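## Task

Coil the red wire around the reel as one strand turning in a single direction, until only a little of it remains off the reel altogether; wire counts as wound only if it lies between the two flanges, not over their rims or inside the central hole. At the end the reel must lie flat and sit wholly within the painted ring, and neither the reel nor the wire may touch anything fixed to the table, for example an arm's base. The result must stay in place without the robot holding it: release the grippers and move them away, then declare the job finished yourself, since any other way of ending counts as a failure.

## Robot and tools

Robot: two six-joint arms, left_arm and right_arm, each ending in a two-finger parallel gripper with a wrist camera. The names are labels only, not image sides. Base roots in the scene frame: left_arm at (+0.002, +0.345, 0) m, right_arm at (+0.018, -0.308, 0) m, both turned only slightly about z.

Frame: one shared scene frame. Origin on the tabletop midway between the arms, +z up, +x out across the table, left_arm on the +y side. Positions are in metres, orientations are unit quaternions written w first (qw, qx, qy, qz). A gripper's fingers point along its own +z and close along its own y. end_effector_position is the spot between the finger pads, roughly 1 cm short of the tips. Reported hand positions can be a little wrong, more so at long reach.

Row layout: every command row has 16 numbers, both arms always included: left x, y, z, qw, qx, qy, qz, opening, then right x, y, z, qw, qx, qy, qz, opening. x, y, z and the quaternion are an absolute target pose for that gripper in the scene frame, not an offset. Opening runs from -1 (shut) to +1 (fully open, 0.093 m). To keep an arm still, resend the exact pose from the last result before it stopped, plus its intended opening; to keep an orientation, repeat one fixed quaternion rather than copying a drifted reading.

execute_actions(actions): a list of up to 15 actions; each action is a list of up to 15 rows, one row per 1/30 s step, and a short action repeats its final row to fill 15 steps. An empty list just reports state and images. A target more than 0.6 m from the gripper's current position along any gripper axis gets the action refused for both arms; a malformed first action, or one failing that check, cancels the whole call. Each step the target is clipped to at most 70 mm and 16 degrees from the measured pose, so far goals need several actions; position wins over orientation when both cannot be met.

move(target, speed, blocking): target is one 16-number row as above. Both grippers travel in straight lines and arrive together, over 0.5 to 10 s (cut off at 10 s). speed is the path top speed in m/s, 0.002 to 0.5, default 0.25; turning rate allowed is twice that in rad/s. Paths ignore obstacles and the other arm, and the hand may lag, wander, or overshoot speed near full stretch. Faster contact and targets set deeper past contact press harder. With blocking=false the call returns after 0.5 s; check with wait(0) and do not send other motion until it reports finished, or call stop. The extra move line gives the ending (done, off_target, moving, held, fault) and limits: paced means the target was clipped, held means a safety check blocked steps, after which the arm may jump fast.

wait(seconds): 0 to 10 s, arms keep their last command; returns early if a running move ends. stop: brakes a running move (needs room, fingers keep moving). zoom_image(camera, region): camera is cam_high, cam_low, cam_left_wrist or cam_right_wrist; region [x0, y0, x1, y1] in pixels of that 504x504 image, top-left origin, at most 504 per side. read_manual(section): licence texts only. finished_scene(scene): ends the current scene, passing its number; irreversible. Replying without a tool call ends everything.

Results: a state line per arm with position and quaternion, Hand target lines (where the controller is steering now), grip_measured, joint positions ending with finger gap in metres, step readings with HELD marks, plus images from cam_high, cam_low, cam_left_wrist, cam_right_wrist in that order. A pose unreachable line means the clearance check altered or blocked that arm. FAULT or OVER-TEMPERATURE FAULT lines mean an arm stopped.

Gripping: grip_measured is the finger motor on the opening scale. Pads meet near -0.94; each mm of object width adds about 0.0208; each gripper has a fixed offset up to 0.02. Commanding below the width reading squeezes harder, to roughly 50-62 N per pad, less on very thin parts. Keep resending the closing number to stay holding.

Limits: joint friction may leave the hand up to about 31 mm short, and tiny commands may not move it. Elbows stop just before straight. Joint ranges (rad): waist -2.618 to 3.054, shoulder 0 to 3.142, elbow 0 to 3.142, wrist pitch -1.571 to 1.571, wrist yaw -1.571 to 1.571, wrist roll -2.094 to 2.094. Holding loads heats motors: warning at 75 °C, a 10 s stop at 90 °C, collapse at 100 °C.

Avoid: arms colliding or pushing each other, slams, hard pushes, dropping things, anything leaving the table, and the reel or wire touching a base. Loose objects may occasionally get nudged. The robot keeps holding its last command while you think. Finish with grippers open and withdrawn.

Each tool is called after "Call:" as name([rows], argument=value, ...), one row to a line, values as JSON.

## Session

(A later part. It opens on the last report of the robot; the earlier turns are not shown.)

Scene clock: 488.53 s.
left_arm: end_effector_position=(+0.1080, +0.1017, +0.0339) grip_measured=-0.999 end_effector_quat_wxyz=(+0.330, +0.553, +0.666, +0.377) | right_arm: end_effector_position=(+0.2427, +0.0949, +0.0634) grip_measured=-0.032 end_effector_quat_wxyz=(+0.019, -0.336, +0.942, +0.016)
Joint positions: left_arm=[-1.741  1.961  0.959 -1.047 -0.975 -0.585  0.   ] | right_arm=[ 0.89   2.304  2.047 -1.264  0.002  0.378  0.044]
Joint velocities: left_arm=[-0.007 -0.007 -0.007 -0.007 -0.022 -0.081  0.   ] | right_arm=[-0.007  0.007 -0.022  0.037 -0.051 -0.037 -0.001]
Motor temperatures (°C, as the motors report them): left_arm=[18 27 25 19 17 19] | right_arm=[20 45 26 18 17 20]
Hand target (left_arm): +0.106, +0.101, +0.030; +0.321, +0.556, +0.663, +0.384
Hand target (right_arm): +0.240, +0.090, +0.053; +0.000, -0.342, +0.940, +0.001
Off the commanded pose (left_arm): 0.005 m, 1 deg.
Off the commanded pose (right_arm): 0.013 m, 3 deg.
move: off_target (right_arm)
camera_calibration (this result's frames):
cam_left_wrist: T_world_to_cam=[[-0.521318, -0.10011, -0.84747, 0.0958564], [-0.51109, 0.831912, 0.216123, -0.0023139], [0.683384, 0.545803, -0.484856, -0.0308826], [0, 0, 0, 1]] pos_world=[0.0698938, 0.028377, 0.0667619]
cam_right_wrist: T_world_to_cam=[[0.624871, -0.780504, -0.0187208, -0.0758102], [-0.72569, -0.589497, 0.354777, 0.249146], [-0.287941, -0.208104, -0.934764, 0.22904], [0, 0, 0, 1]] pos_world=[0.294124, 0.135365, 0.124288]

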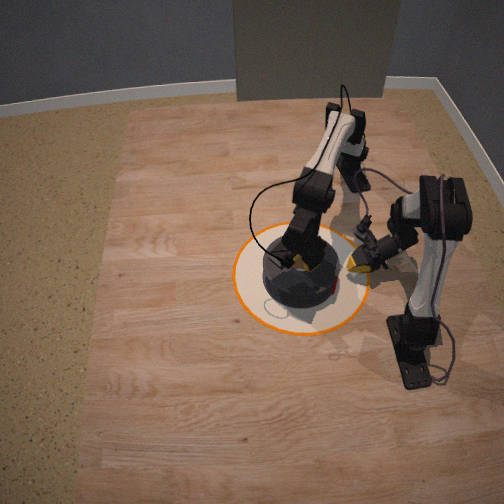

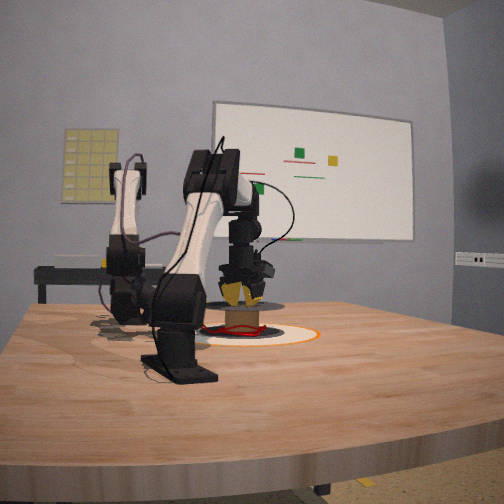

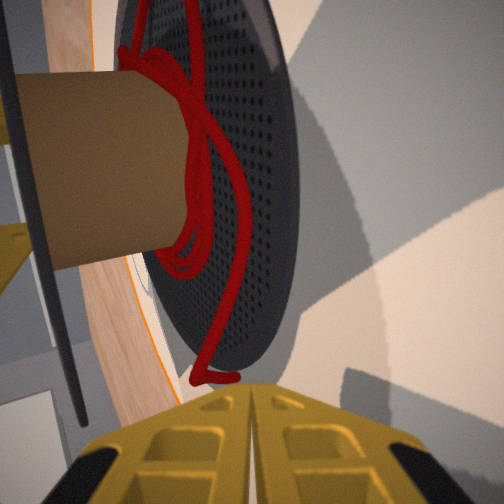

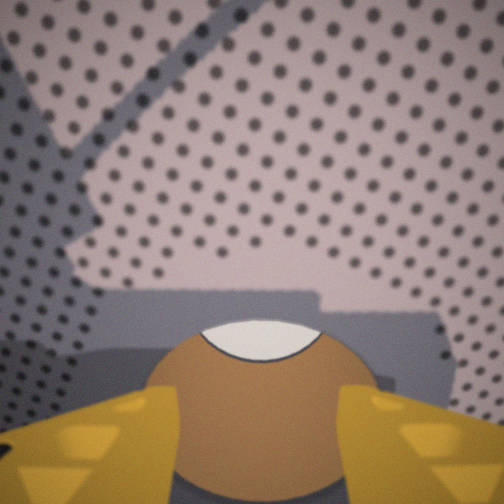

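Call:
move(target=[0.105,0.100,0.030,0.321,0.557,0.663,0.383,-1,0.241,0.091,0.060,0,-0.342,0.940,0,-1], speed=0.2)

Call:
move(target=[0.108,0.098,0.028,0.321,0.557,0.663,0.383,-1,0.241,0.090,0.056,0,0.423,0.906,0,-1], speed=0.5)

Call:
move(target=[0.115,0.098,0.024,0.321,0.557,0.663,0.383,-1,0.241,0.090,0.044,0,0.423,0.906,0,-1], speed=0.1)

Call:
move(target=[0.120,0.098,0.022,0.321,0.557,0.663,0.383,-1,0.241,0.090,0.044,0,0.423,0.906,0,0.1], speed=0.1)

Scene clock: 494.13 s.
left_arm: end_effector_position=(+0.1079, +0.1023, +0.0339) grip_measured=-0.999 end_effector_quat_wxyz=(+0.329, +0.553, +0.667, +0.377) | right_arm: end_effector_position=(+0.2404, +0.0907, +0.0624) grip_measured=-0.999 end_effector_quat_wxyz=(+0.006, -0.340, +0.940, +0.003)
Joint positions: left_arm=[-1.741  1.961  0.959 -1.05  -0.973 -0.588  0.   ] | right_arm=[ 0.89   2.326  2.082 -1.314  0.002  0.37   0.   ]
Joint velocities: left_arm=[-0.002  0.007  0.012  0.007  0.037  0.007  0.   ] | right_arm=[-0.022  0.002 -0.002 -0.095 -0.007  0.007  0.   ]
Motor temperatures (°C, as the motors report them): left_arm=[18 26 25 19 17 19] | right_arm=[20 45 26 18 17 20]
Hand target (left_arm): +0.105, +0.100, +0.030; +0.321, +0.557, +0.663, +0.383
Hand target (right_arm): +0.241, +0.091, +0.060; +0.000, -0.342, +0.940, +0.000
Off the commanded pose (left_arm): 0.005 m, 1 deg.
Off the commanded pose (right_arm): 0.002 m, 1 deg.
move: done
camera_calibration (this result's frames):
cam_left_wrist: T_world_to_cam=[[-0.521814, -0.101131, -0.847043, 0.0959762], [-0.512899, 0.830623, 0.216797, -0.00250837], [0.681648, 0.547575, -0.485301, -0.0310999], [0, 0, 0, 1]] pos_world=[0.0699944, 0.0288192, 0.066747]
cam_right_wrist: T_world_to_cam=[[0.631484, -0.775378, -0.00409432, -0.0806458], [-0.714027, -0.583561, 0.386809, 0.240067], [-0.302312, -0.24134, -0.922151, 0.232304], [0, 0, 0, 1]] pos_world=[0.29257, 0.133627, 0.121029]

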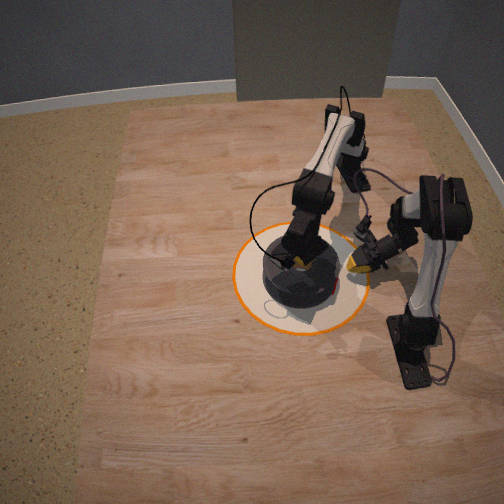

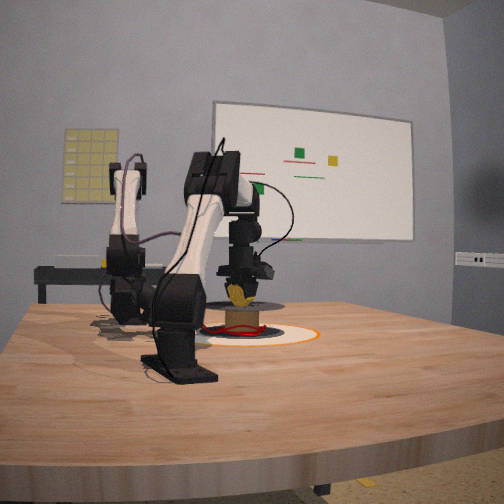

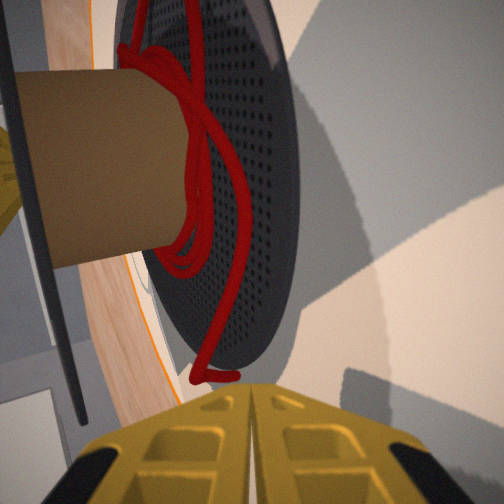

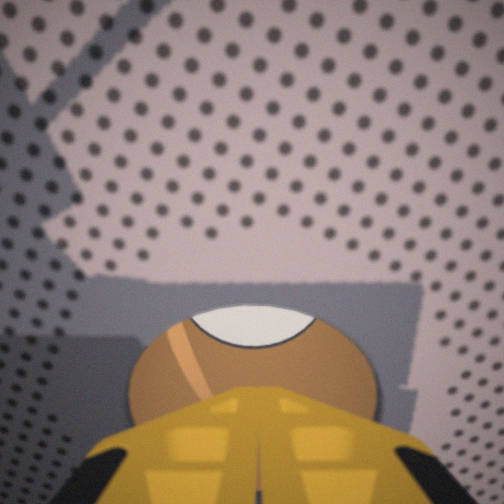

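Scene clock: 496.43 s.
left_arm: end_effector_position=(+0.1081, +0.1035, +0.0306) grip_measured=-0.999 end_effector_quat_wxyz=(+0.323, +0.558, +0.661, +0.385) | right_arm: end_effector_position=(+0.2404, +0.0907, +0.0624) grip_measured=-0.999 end_effector_quat_wxyz=(+0.001, +0.418, +0.908, +0.006)
Joint positions: left_arm=[-1.741  1.977  0.959 -1.05  -0.973 -0.578  0.   ] | right_arm=[ 0.89   2.326  2.082 -1.315  0.002  1.926  0.   ]
Joint velocities: left_arm=[-0.002 -0.007 -0.012 -0.037 -0.037 -0.022  0.   ] | right_arm=[-0.002 -0.002 -0.007 -0.022  0.037  0.007  0.   ]
Motor temperatures (°C, as the motors report them): left_arm=[18 26 25 19 17 19] | right_arm=[20 45 26 18 17 20]
Hand target (left_arm): +0.108, +0.098, +0.028; +0.321, +0.557, +0.663, +0.383
Hand target (right_arm): +0.241, +0.090, +0.056; -0.000, +0.423, +0.906, -0.000
Off the commanded pose (left_arm): 0.006 m, 0 deg.
Off the commanded pose (right_arm): 0.006 m, 1 deg.
move: done
camera_calibration (this result's frames):
cam_left_wrist: T_world_to_cam=[[-0.5214, -0.0786563, -0.84968, 0.0911415], [-0.509345, 0.827586, 0.235944, -0.00343043], [0.684624, 0.555801, -0.471566, -0.0351136], [0, 0, 0, 1]] pos_world=[0.0698135, 0.029524, 0.0616921]
cam_right_wrist: T_world_to_cam=[[-0.766434, -0.642179, -0.0136159, 0.243878], [-0.592554, 0.698709, 0.400856, 0.0936533], [-0.247908, 0.315298, -0.91604, 0.168342], [0, 0, 0, 1]] pos_world=[0.284144, 0.0380989, 0.119987]

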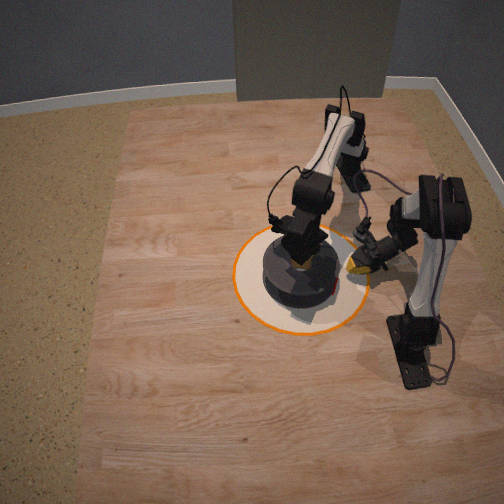

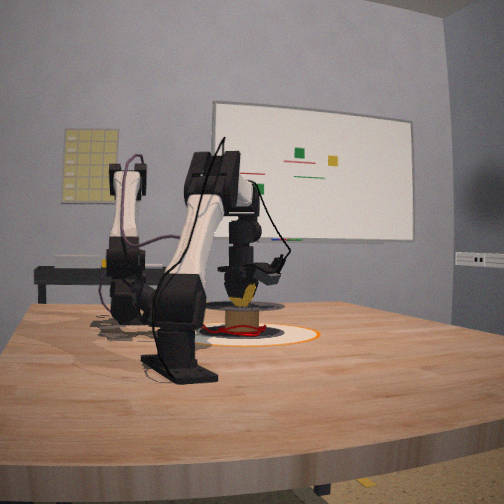

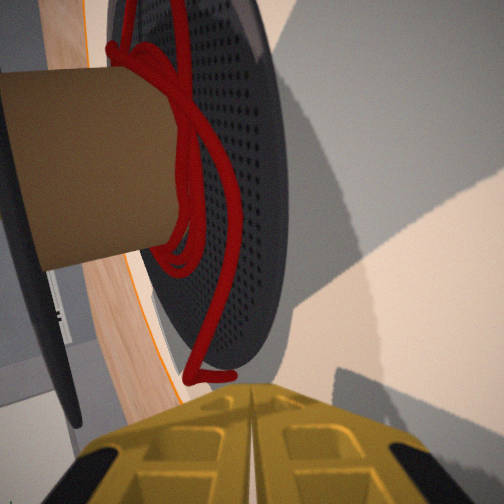

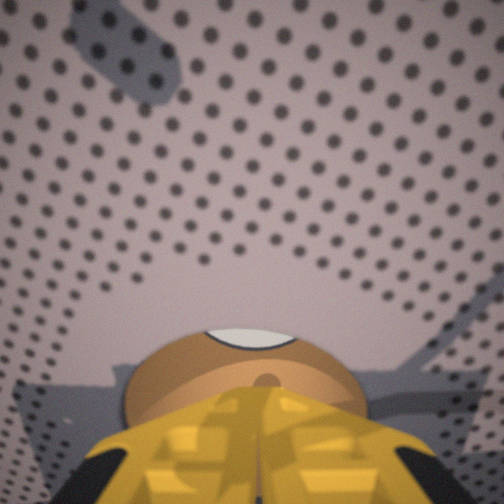

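Scene clock: 497.13 s.
left_arm: end_effector_position=(+0.1126, +0.1009, +0.0280) grip_measured=-0.999 end_effector_quat_wxyz=(+0.320, +0.558, +0.664, +0.382) | right_arm: end_effector_position=(+0.2408, +0.0915, +0.0557) grip_measured=-0.999 end_effector_quat_wxyz=(+0.002, +0.419, +0.908, +0.008)
Joint positions: left_arm=[-1.72   1.977  0.959 -1.016 -0.973 -0.542  0.   ] | right_arm=[ 0.89   2.326  2.056 -1.284  0.002  1.929  0.   ]
Joint velocities: left_arm=[-0.007 -0.017  0.007 -0.007  0.051  0.007  0.   ] | right_arm=[ 0.007 -0.002 -0.007  0.081 -0.007 -0.051  0.   ]
Motor temperatures (°C, as the motors report them): left_arm=[18 26 25 19 17 19] | right_arm=[20 45 26 18 17 20]
Hand target (left_arm): +0.115, +0.098, +0.024; +0.321, +0.557, +0.663, +0.383
Hand target (right_arm): +0.241, +0.089, +0.044; -0.000, +0.423, +0.906, -0.000
Off the commanded pose (left_arm): 0.005 m, 0 deg.
Off the commanded pose (right_arm): 0.012 m, 1 deg.
move: off_target (right_arm)
camera_calibration (this result's frames):
cam_left_wrist: T_world_to_cam=[[-0.529515, -0.081979, -0.84433, 0.0921612], [-0.50954, 0.8265, 0.239306, 0.00173607], [0.678221, 0.556936, -0.479416, -0.0371252], [0, 0, 0, 1]] pos_world=[0.0748644, 0.0267968, 0.0596006]
cam_right_wrist: T_world_to_cam=[[-0.768115, -0.640073, -0.0175227, 0.245059], [-0.591495, 0.698807, 0.402247, 0.0957136], [-0.245222, 0.319336, -0.915364, 0.160993], [0, 0, 0, 1]] pos_world=[0.284327, 0.0385596, 0.11316]

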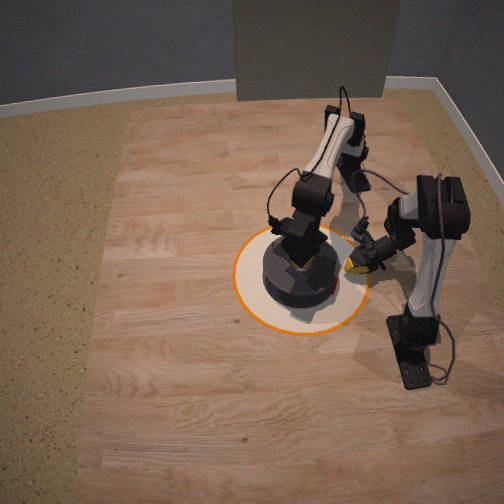

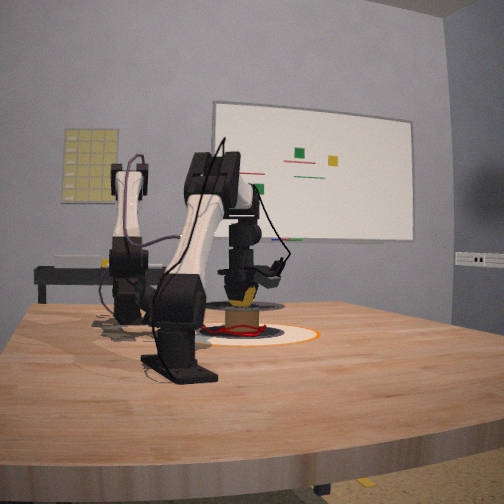

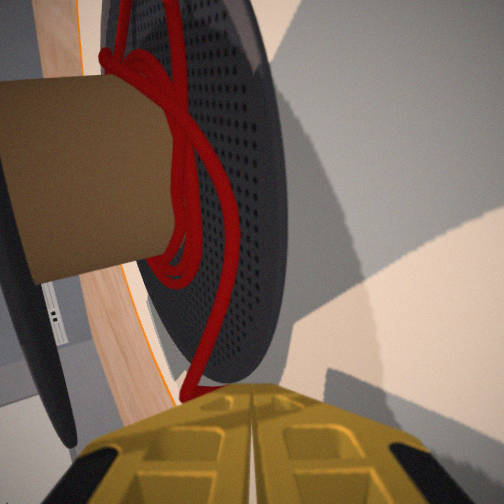

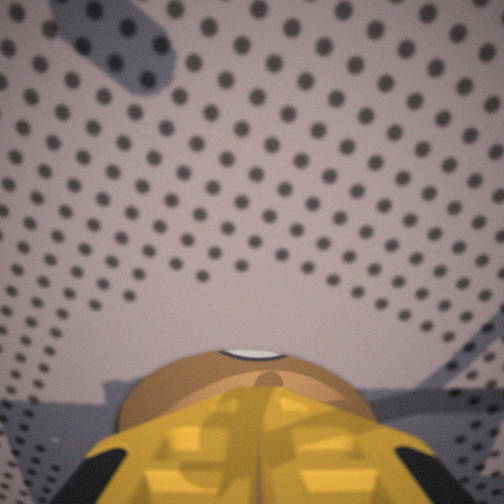

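Scene clock: 497.83 s.
left_arm: end_effector_position=(+0.1168, +0.0979, +0.0258) grip_measured=-0.999 end_effector_quat_wxyz=(+0.319, +0.557, +0.667, +0.378) | right_arm: end_effector_position=(+0.2412, +0.0922, +0.0595) grip_measured=-0.172 end_effector_quat_wxyz=(+0.002, +0.420, +0.907, +0.013)
Joint positions: left_arm=[-1.701  1.977  0.959 -0.983 -0.974 -0.512  0.   ] | right_arm=[ 0.89   2.317  2.056 -1.282  0.002  1.931  0.037]
Joint velocities: left_arm=[ 0.002  0.017  0.007  0.051 -0.007  0.022  0.   ] | right_arm=[ 0.002 -0.002 -0.027 -0.007 -0.037  0.022 -0.001]
Motor temperatures (°C, as the motors report them): left_arm=[18 26 25 19 17 19] | right_arm=[20 45 26 18 17 20]
Hand target (left_arm): +0.120, +0.098, +0.022; +0.321, +0.557, +0.663, +0.383
Hand target (right_arm): +0.241, +0.090, +0.044; -0.000, +0.423, +0.906, -0.000
Off the commanded pose (left_arm): 0.005 m, 1 deg.
Off the commanded pose (right_arm): 0.016 m, 2 deg.
move: off_target (right_arm)
camera_calibration (this result's frames):
cam_left_wrist: T_world_to_cam=[[-0.535277, -0.0895352, -0.839918, 0.0935047], [-0.510243, 0.826717, 0.237048, 0.00692394], [0.67315, 0.555449, -0.488207, -0.0383975], [0, 0, 0, 1]] pos_world=[0.079431, 0.0239757, 0.058149]
cam_right_wrist: T_world_to_cam=[[-0.768979, -0.638699, -0.0271158, 0.246582], [-0.592441, 0.696066, 0.405592, 0.0941697], [-0.240177, 0.327956, -0.913652, 0.162263], [0, 0, 0, 1]] pos_world=[0.284378, 0.038728, 0.116744]

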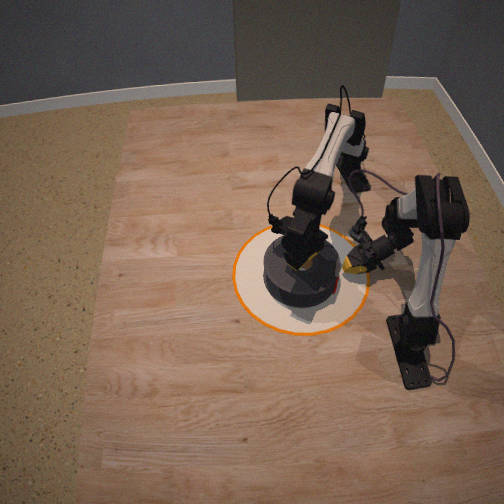

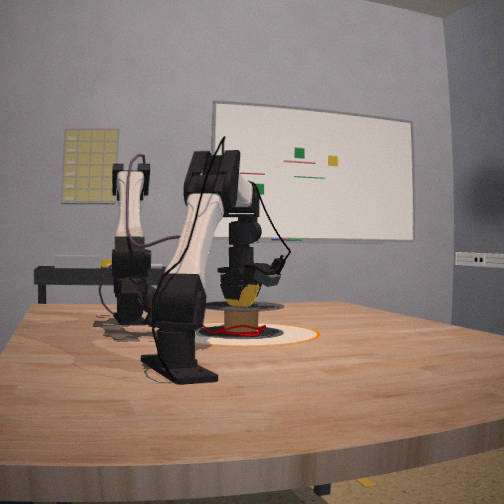

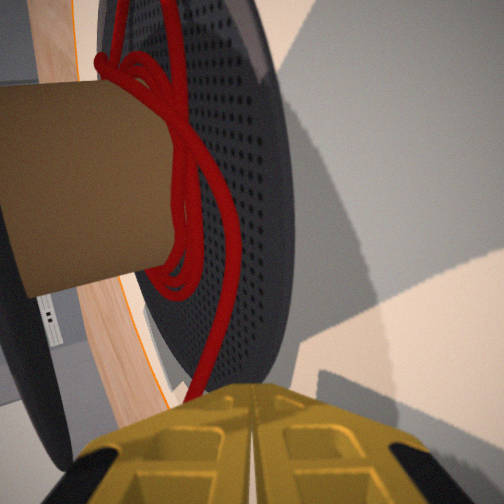

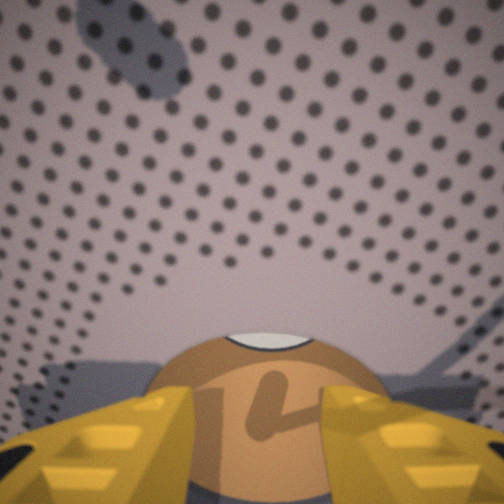

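Call:
move(target=[0.158,0.098,0.018,0.321,0.557,0.663,0.383,-1,0.241,0.091,0.044,0,0.423,0.906,0,0.1], speed=0.08)

Call:
move(target=[0.158,0.098,0.018,0.321,0.557,0.663,0.383,-1,0.241,0.091,0.044,0,0,1,0,0.1], speed=0.25)

Scene clock: 499.57 s.
left_arm: end_effector_position=(+0.1526, +0.1000, +0.0170) grip_measured=-0.999 end_effector_quat_wxyz=(+0.306, +0.570, +0.652, +0.395) | right_arm: end_effector_position=(+0.2418, +0.0920, +0.0601) grip_measured=-0.172 end_effector_quat_wxyz=(+0.003, +0.421, +0.907, +0.014)
Joint positions: left_arm=[-1.571  1.966  0.904 -0.79  -1.023 -0.266  0.   ] | right_arm=[ 0.889  2.316  2.056 -1.282  0.004  1.931  0.037]
Joint velocities: left_arm=[-0.002  0.007 -0.002 -0.007 -0.037 -0.022  0.   ] | right_arm=[ 0.007 -0.017 -0.002 -0.022 -0.022 -0.007  0.   ]
Motor temperatures (°C, as the motors report them): left_arm=[18 26 25 19 17 19] | right_arm=[20 45 26 18 17 20]
Hand target (left_arm): +0.157, +0.097, +0.018; +0.321, +0.557, +0.663, +0.383
Hand target (right_arm): +0.241, +0.090, +0.045; -0.000, +0.423, +0.906, -0.000
Off the commanded pose (left_arm): 0.006 m, 3 deg.
Off the commanded pose (right_arm): 0.016 m, 2 deg.
move: off_target (left_arm, right_arm)
camera_calibration (this result's frames):
cam_left_wrist: T_world_to_cam=[[-0.534877, -0.0348982, -0.844209, 0.100104], [-0.501047, 0.817613, 0.283656, 0.0243212], [0.680337, 0.574709, -0.454808, -0.0715574], [0, 0, 0, 1]] pos_world=[0.114413, 0.0247328, 0.0450653]
cam_right_wrist: T_world_to_cam=[[-0.769678, -0.637769, -0.0290869, 0.24716], [-0.592452, 0.696527, 0.404784, 0.0944438], [-0.237899, 0.328786, -0.913949, 0.162313], [0, 0, 0, 1]] pos_world=[0.284801, 0.038482, 0.117305]

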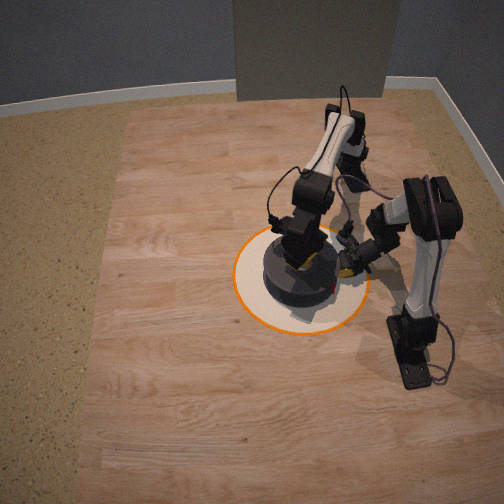

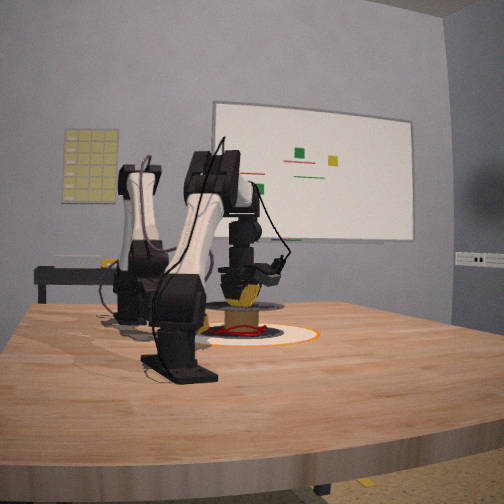

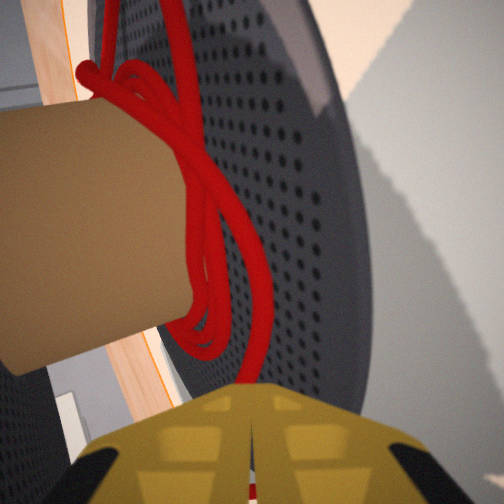

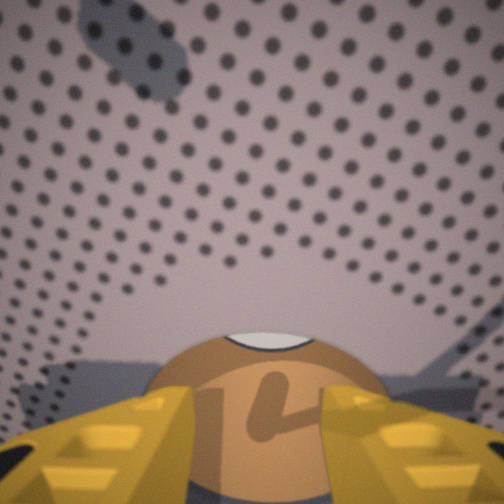

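Scene clock: 501.90 s.
left_arm: end_effector_position=(+0.1557, +0.0897, +0.0167) grip_measured=-0.999 end_effector_quat_wxyz=(+0.330, +0.556, +0.662, +0.379) | right_arm: end_effector_position=(+0.2425, +0.0959, +0.0602) grip_measured=-0.170 end_effector_quat_wxyz=(+0.009, +0.015, +1.000, +0.020)
Joint positions: left_arm=[-1.566  1.966  0.904 -0.721 -1.04  -0.263  0.   ] | right_arm=[ 0.889  2.316  2.056 -1.266 -0.004  1.093  0.037]
Joint velocities: left_arm=[ 0.002  0.027  0.002 -0.051  0.037 -0.022  0.   ] | right_arm=[-0.007  0.002  0.017  0.037 -0.007 -0.037 -0.   ]
Motor temperatures (°C, as the motors report them): left_arm=[18 27 25 19 17 19] | right_arm=[20 45 26 18 17 20]
Hand target (left_arm): +0.158, +0.098, +0.018; +0.321, +0.557, +0.663, +0.383
Hand target (right_arm): +0.241, +0.090, +0.045; -0.000, +0.000, +1.000, +0.000
Off the commanded pose (left_arm): 0.009 m, 1 deg.
Off the commanded pose (right_arm): 0.017 m, 3 deg.
move: off_target (right_arm)
camera_calibration (this result's frames):
cam_left_wrist: T_world_to_cam=[[-0.519461, -0.0897602, -0.849767, 0.103716], [-0.505177, 0.834322, 0.220685, 0.0345596], [0.68917, 0.54392, -0.478743, -0.0660738], [0, 0, 0, 1]] pos_world=[0.116871, 0.0164146, 0.0488751]
cam_right_wrist: T_world_to_cam=[[-0.0404848, -0.998292, -0.0421232, 0.108655], [-0.923353, 0.0212696, 0.383363, 0.238403], [-0.381813, 0.054415, -0.922637, 0.223066], [0, 0, 0, 1]] pos_world=[0.309699, 0.0912604, 0.118991]

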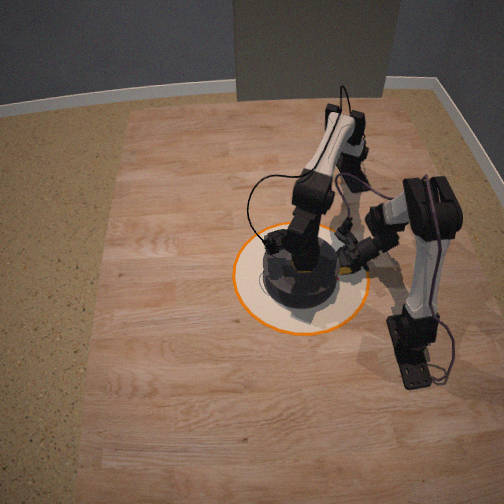

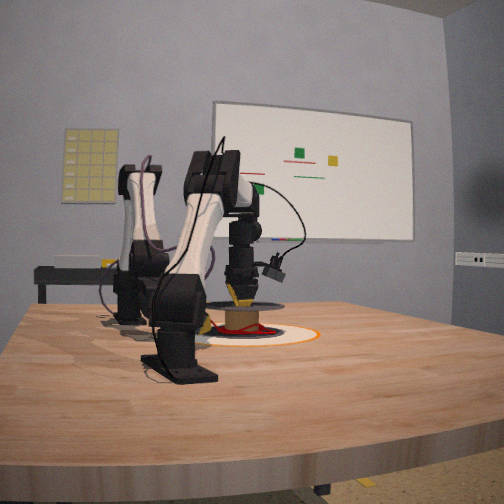

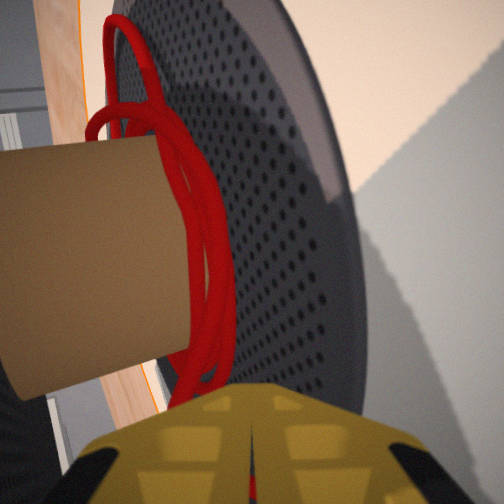

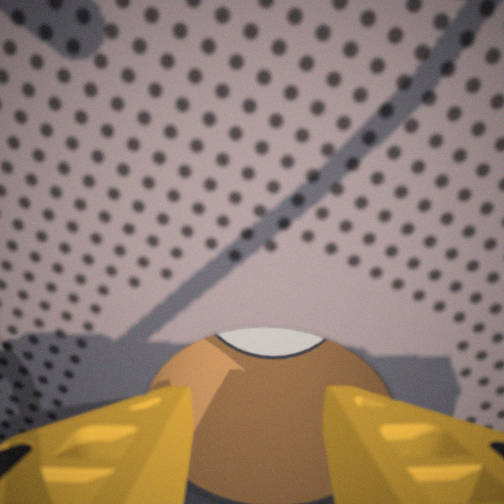

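Call:
move(target=[0.158,0.098,0.018,0.321,0.557,0.663,0.383,-1,0.241,0.091,0.044,0,-0.383,0.924,0,0.1], speed=0.25)

Scene clock: 504.50 s.
left_arm: end_effector_position=(+0.1564, +0.0898, +0.0168) grip_measured=-0.999 end_effector_quat_wxyz=(+0.330, +0.556, +0.662, +0.380) | right_arm: end_effector_position=(+0.2427, +0.0964, +0.0602) grip_measured=-0.113 end_effector_quat_wxyz=(+0.016, -0.369, +0.929, +0.016)
Joint positions: left_arm=[-1.564  1.966  0.904 -0.72  -1.041 -0.261  0.   ] | right_arm=[ 0.889  2.316  2.056 -1.264 -0.004  0.306  0.04 ]
Joint velocities: left_arm=[ 0.027 -0.017 -0.002 -0.037  0.066 -0.022  0.   ] | right_arm=[-0.002 -0.002 -0.017 -0.007 -0.095 -0.022  0.   ]
Motor temperatures (°C, as the motors report them): left_arm=[18 27 25 19 17 19] | right_arm=[20 45 26 18 17 20]
Hand target (left_arm): +0.158, +0.098, +0.018; +0.321, +0.557, +0.663, +0.383
Hand target (right_arm): +0.241, +0.091, +0.045; -0.000, -0.383, +0.924, +0.000
Off the commanded pose (left_arm): 0.008 m, 1 deg.
Off the commanded pose (right_arm): 0.017 m, 3 deg.
move: off_target (right_arm)
camera_calibration (this result's frames):
cam_left_wrist: T_world_to_cam=[[-0.518908, -0.0899346, -0.850086, 0.104064], [-0.506281, 0.833609, 0.220852, 0.0349815], [0.688777, 0.544985, -0.478098, -0.0666196], [0, 0, 0, 1]] pos_world=[0.117596, 0.0165047, 0.0488866]
cam_right_wrist: T_world_to_cam=[[0.679266, -0.733626, -0.0197521, -0.0923961], [-0.679958, -0.639246, 0.359196, 0.244639], [-0.276142, -0.230559, -0.933053, 0.225596], [0, 0, 0, 1]] pos_world=[0.291402, 0.140613, 0.120795]

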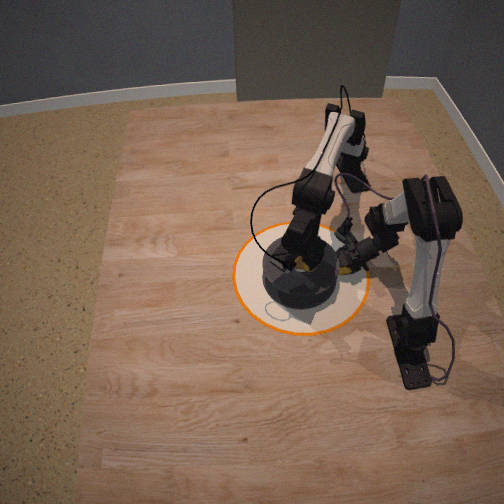

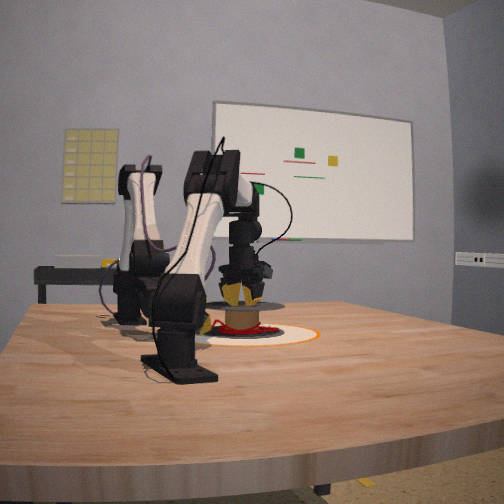

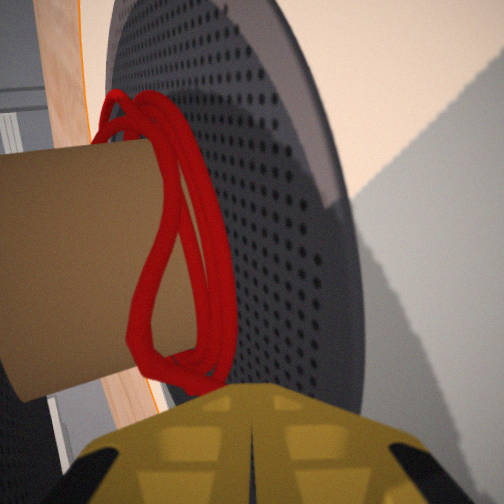

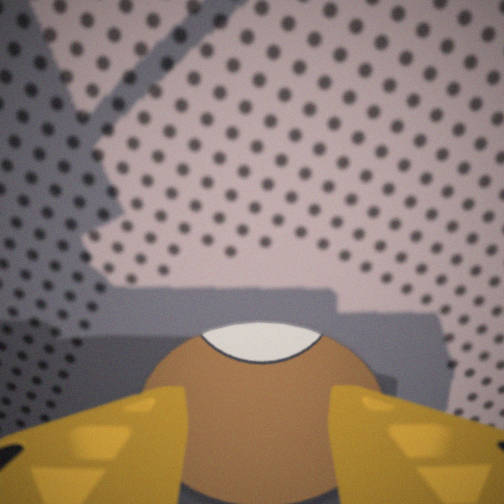

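Call:
move(target=[0.105,0.100,0.030,0.321,0.557,0.663,0.383,-1,0.241,0.093,0.046,0,-0.383,0.924,0,0.1], speed=0.1)

Scene clock: 506.03 s.
left_arm: end_effector_position=(+0.1080, +0.1019, +0.0329) grip_measured=-0.999 end_effector_quat_wxyz=(+0.328, +0.554, +0.665, +0.379) | right_arm: end_effector_position=(+0.2429, +0.0969, +0.0621) grip_measured=-0.050 end_effector_quat_wxyz=(+0.018, -0.374, +0.927, +0.018)
Joint positions: left_arm=[-1.742  1.966  0.959 -1.046 -0.975 -0.584  0.   ] | right_arm=[ 0.889  2.312  2.056 -1.263 -0.005  0.295  0.043]
Joint velocities: left_arm=[ 0.017 -0.017 -0.007  0.022  0.081 -0.037  0.   ] | right_arm=[-0.002 -0.002  0.017 -0.066 -0.007 -0.037  0.001]
Motor temperatures (°C, as the motors report them): left_arm=[18 27 25 19 17 19] | right_arm=[20 45 26 18 17 20]
Hand target (left_arm): +0.106, +0.101, +0.030; +0.321, +0.556, +0.663, +0.384
Hand target (right_arm): +0.241, +0.092, +0.047; +0.000, -0.383, +0.924, +0.001
Off the commanded pose (left_arm): 0.005 m, 1 deg.
Off the commanded pose (right_arm): 0.017 m, 3 deg.
move: off_target (right_arm)
camera_calibration (this result's frames):
cam_left_wrist: T_world_to_cam=[[-0.520864, -0.0956939, -0.848259, 0.0944536], [-0.510746, 0.831145, 0.219855, -0.00236006], [0.683987, 0.54776, -0.481789, -0.0318468], [0, 0, 0, 1]] pos_world=[0.0697749, 0.0284446, 0.0652965]
cam_right_wrist: T_world_to_cam=[[0.687123, -0.72623, -0.0212647, -0.0946752], [-0.674058, -0.648137, 0.35435, 0.244119], [-0.271122, -0.229148, -0.934871, 0.226258], [0, 0, 0, 1]] pos_world=[0.290948, 0.141313, 0.123005]

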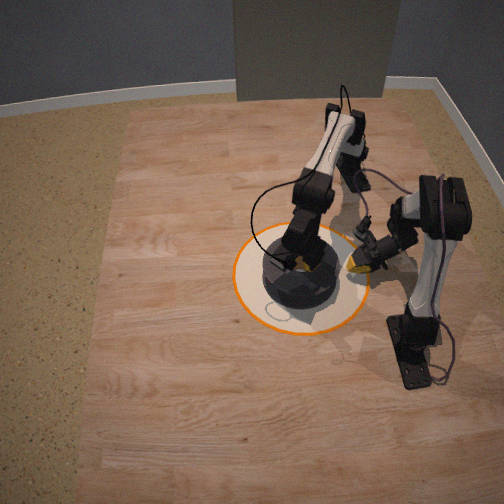

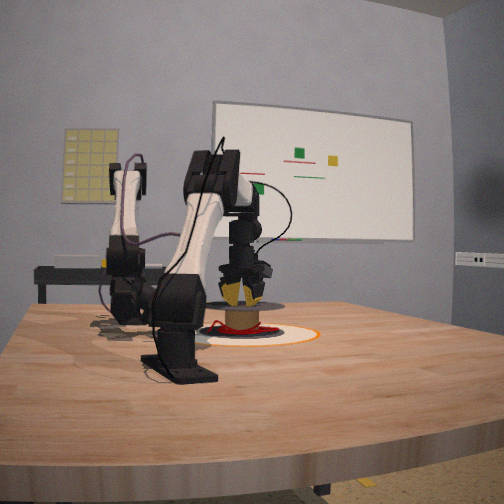

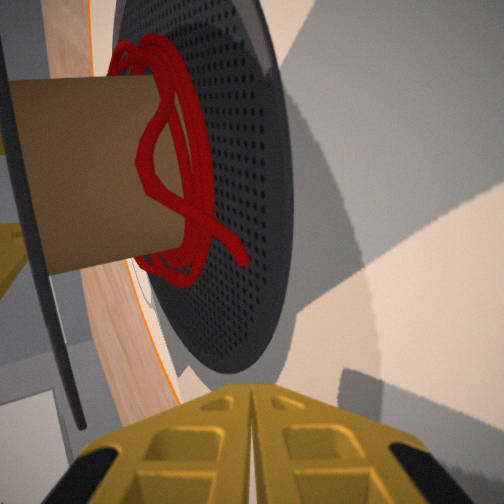

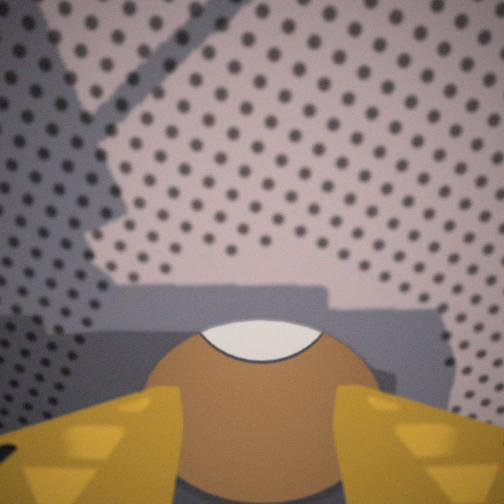

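Call:
move(target=[0.08,0.14,0.08,0.321,0.557,0.663,0.383,-1,0.241,0.093,0.056,0,-0.383,0.924,0,-1], speed=0.2)

Call:
move(target=[0.12,0.25,0.16,0.13,0.62,0.74,0.15,-1,0.22,0.0,0.18,0,0,1,0,-1], speed=0.3)

Scene clock: 507.67 s.
left_arm: end_effector_position=(+0.0826, +0.1344, +0.0766) grip_measured=-0.999 end_effector_quat_wxyz=(+0.325, +0.555, +0.664, +0.382) | right_arm: end_effector_position=(+0.2404, +0.0923, +0.0584) grip_measured=-0.999 end_effector_quat_wxyz=(+0.003, -0.380, +0.925, +0.005)
Joint positions: left_arm=[-1.863  1.817  0.941 -1.33  -0.906 -0.761  0.   ] | right_arm=[ 0.889  2.336  2.083 -1.307 -0.004  0.283  0.   ]
Joint velocities: left_arm=[-0.007  0.007  0.007  0.051 -0.022 -0.022  0.   ] | right_arm=[-0.007 -0.002 -0.012  0.007  0.022 -0.007  0.   ]
Motor temperatures (°C, as the motors report them): left_arm=[18 27 25 19 17 19] | right_arm=[20 45 26 18 17 20]
Hand target (left_arm): +0.081, +0.141, +0.080; +0.321, +0.556, +0.663, +0.384
Hand target (right_arm): +0.241, +0.093, +0.056; -0.000, -0.383, +0.924, +0.000
Off the commanded pose (left_arm): 0.007 m, 1 deg.
Off the commanded pose (right_arm): 0.003 m, 1 deg.
move: done
camera_calibration (this result's frames):
cam_left_wrist: T_world_to_cam=[[-0.520964, -0.0891452, -0.848911, 0.120617], [-0.513269, 0.827359, 0.228104, -0.0518613], [0.68202, 0.554554, -0.47678, -0.0123816], [0, 0, 0, 1]] pos_world=[0.0446628, 0.0605266, 0.108319]
cam_right_wrist: T_world_to_cam=[[0.695371, -0.718599, -0.00864157, -0.0998089], [-0.659366, -0.642743, 0.390024, 0.234663], [-0.285825, -0.265513, -0.920764, 0.227128], [0, 0, 0, 1]] pos_world=[0.289052, 0.139411, 0.116745]

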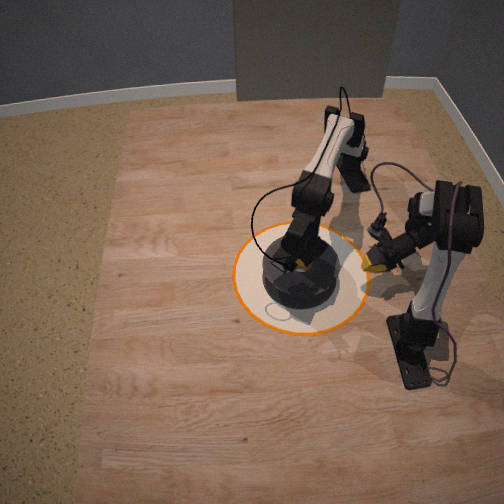

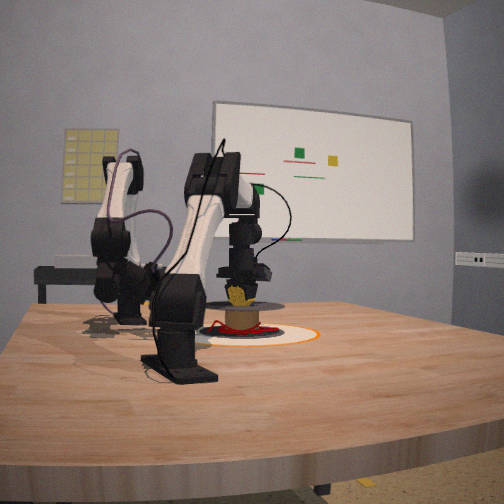

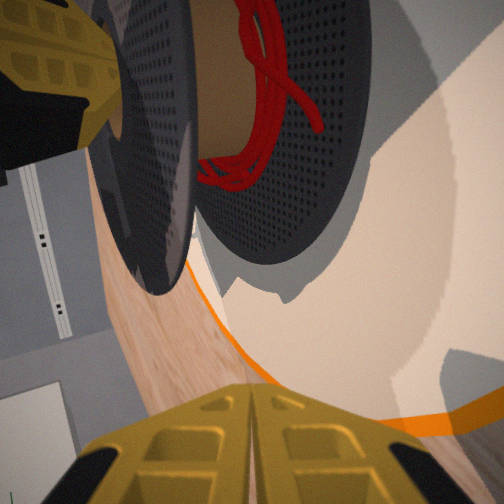

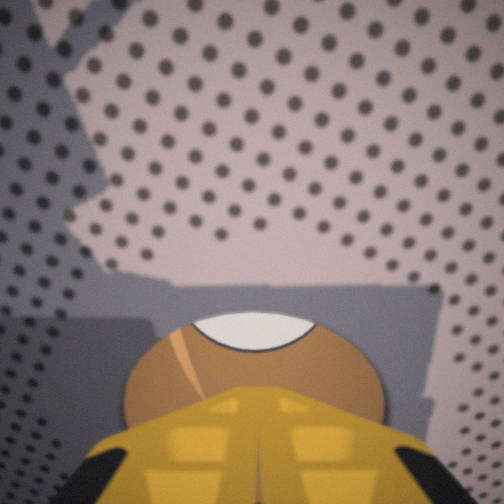

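Scene clock: 509.73 s.
left_arm: end_effector_position=(+0.1206, +0.2459, +0.1518) grip_measured=-0.999 end_effector_quat_wxyz=(+0.128, +0.633, +0.747, +0.158) | right_arm: end_effector_position=(+0.2216, +0.0102, +0.1818) grip_measured=-0.999 end_effector_quat_wxyz=(+0.008, -0.008, +1.000, +0.016)
Joint positions: left_arm=[-1.157  0.957  0.919 -1.424 -0.395  0.297  0.   ] | right_arm=[ 0.827  1.985  2.022 -1.572 -0.004  0.985  0.   ]
Joint velocities: left_arm=[-0.007  0.002 -0.002 -0.051 -0.066 -0.022  0.   ] | right_arm=[ 0.012  0.002 -0.002 -0.022  0.022  0.007  0.   ]
Motor temperatures (°C, as the motors report them): left_arm=[18 27 25 19 17 19] | right_arm=[20 46 26 18 17 20]
Hand target (left_arm): +0.119, +0.247, +0.158; +0.133, +0.631, +0.749, +0.149
Hand target (right_arm): +0.221, +0.002, +0.181; +0.003, -0.000, +1.000, +0.007
Off the commanded pose (left_arm): 0.009 m, 1 deg.
Off the commanded pose (right_arm): 0.010 m, 2 deg.
joint sent to its limit (right arm) — the command would take joint 4 (wrist pitch) past its lower limit, so that joint was sent only as far as its limit.
move: done
camera_calibration (this result's frames):
cam_left_wrist: T_world_to_cam=[[-0.920748, -0.143996, -0.362614, 0.202073], [-0.297067, 0.861253, 0.412304, -0.204104], [0.252932, 0.487349, -0.835773, 0.0585657], [0, 0, 0, 1]] pos_world=[0.110613, 0.176341, 0.206375]
cam_right_wrist: T_world_to_cam=[[0.00514433, -0.999442, -0.0330032, 0.015623], [-0.923079, -0.0174387, 0.384214, 0.174437], [-0.384576, 0.0284881, -0.922654, 0.332824], [0, 0, 0, 1]] pos_world=[0.288935, 0.00917472, 0.240575]

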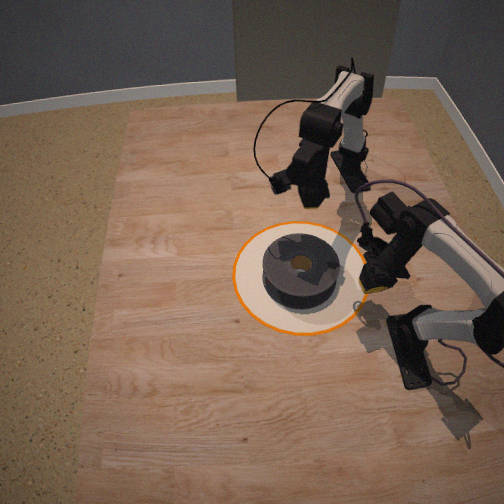

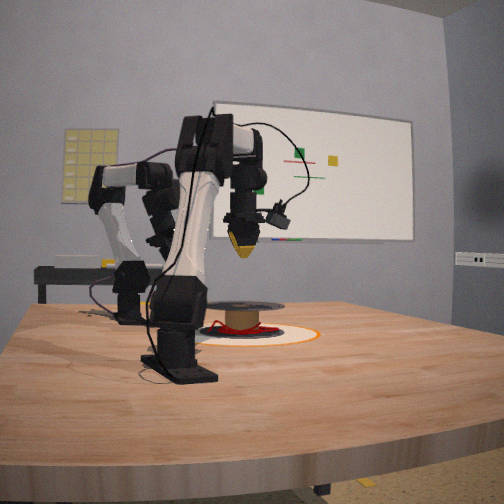

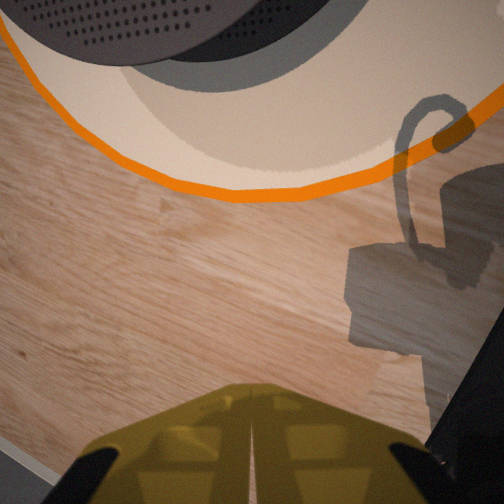

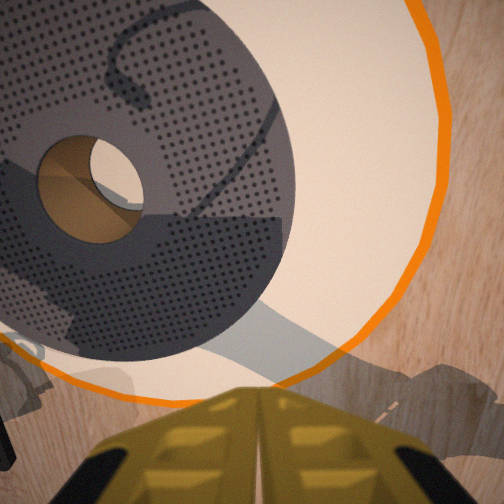

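Call:
zoom_image(camera="cam_low", region=[180, 280, 330, 360])

Call:
zoom_image(camera="cam_high", region=[220, 210, 390, 350])

Region (180, 280, 330, 360) of cam_low's 504x504 image, scaled by 3.360, with more detail than that image has; it fills the top 269 rows of this view, and the rest is white.

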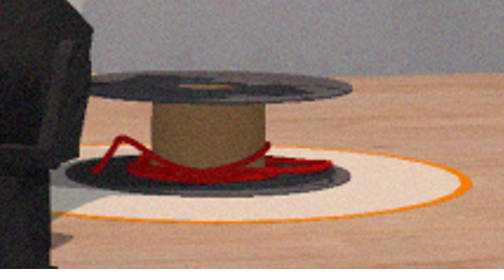

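Region (220, 210, 390, 350) of cam_high's 504x504 image, scaled by 2.965, with more detail than that image has; it fills the top 415 rows of this view, and the rest is white.

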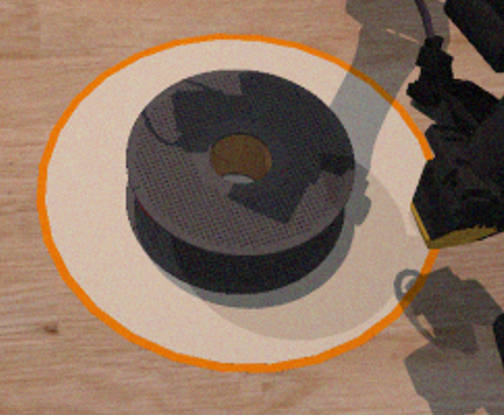

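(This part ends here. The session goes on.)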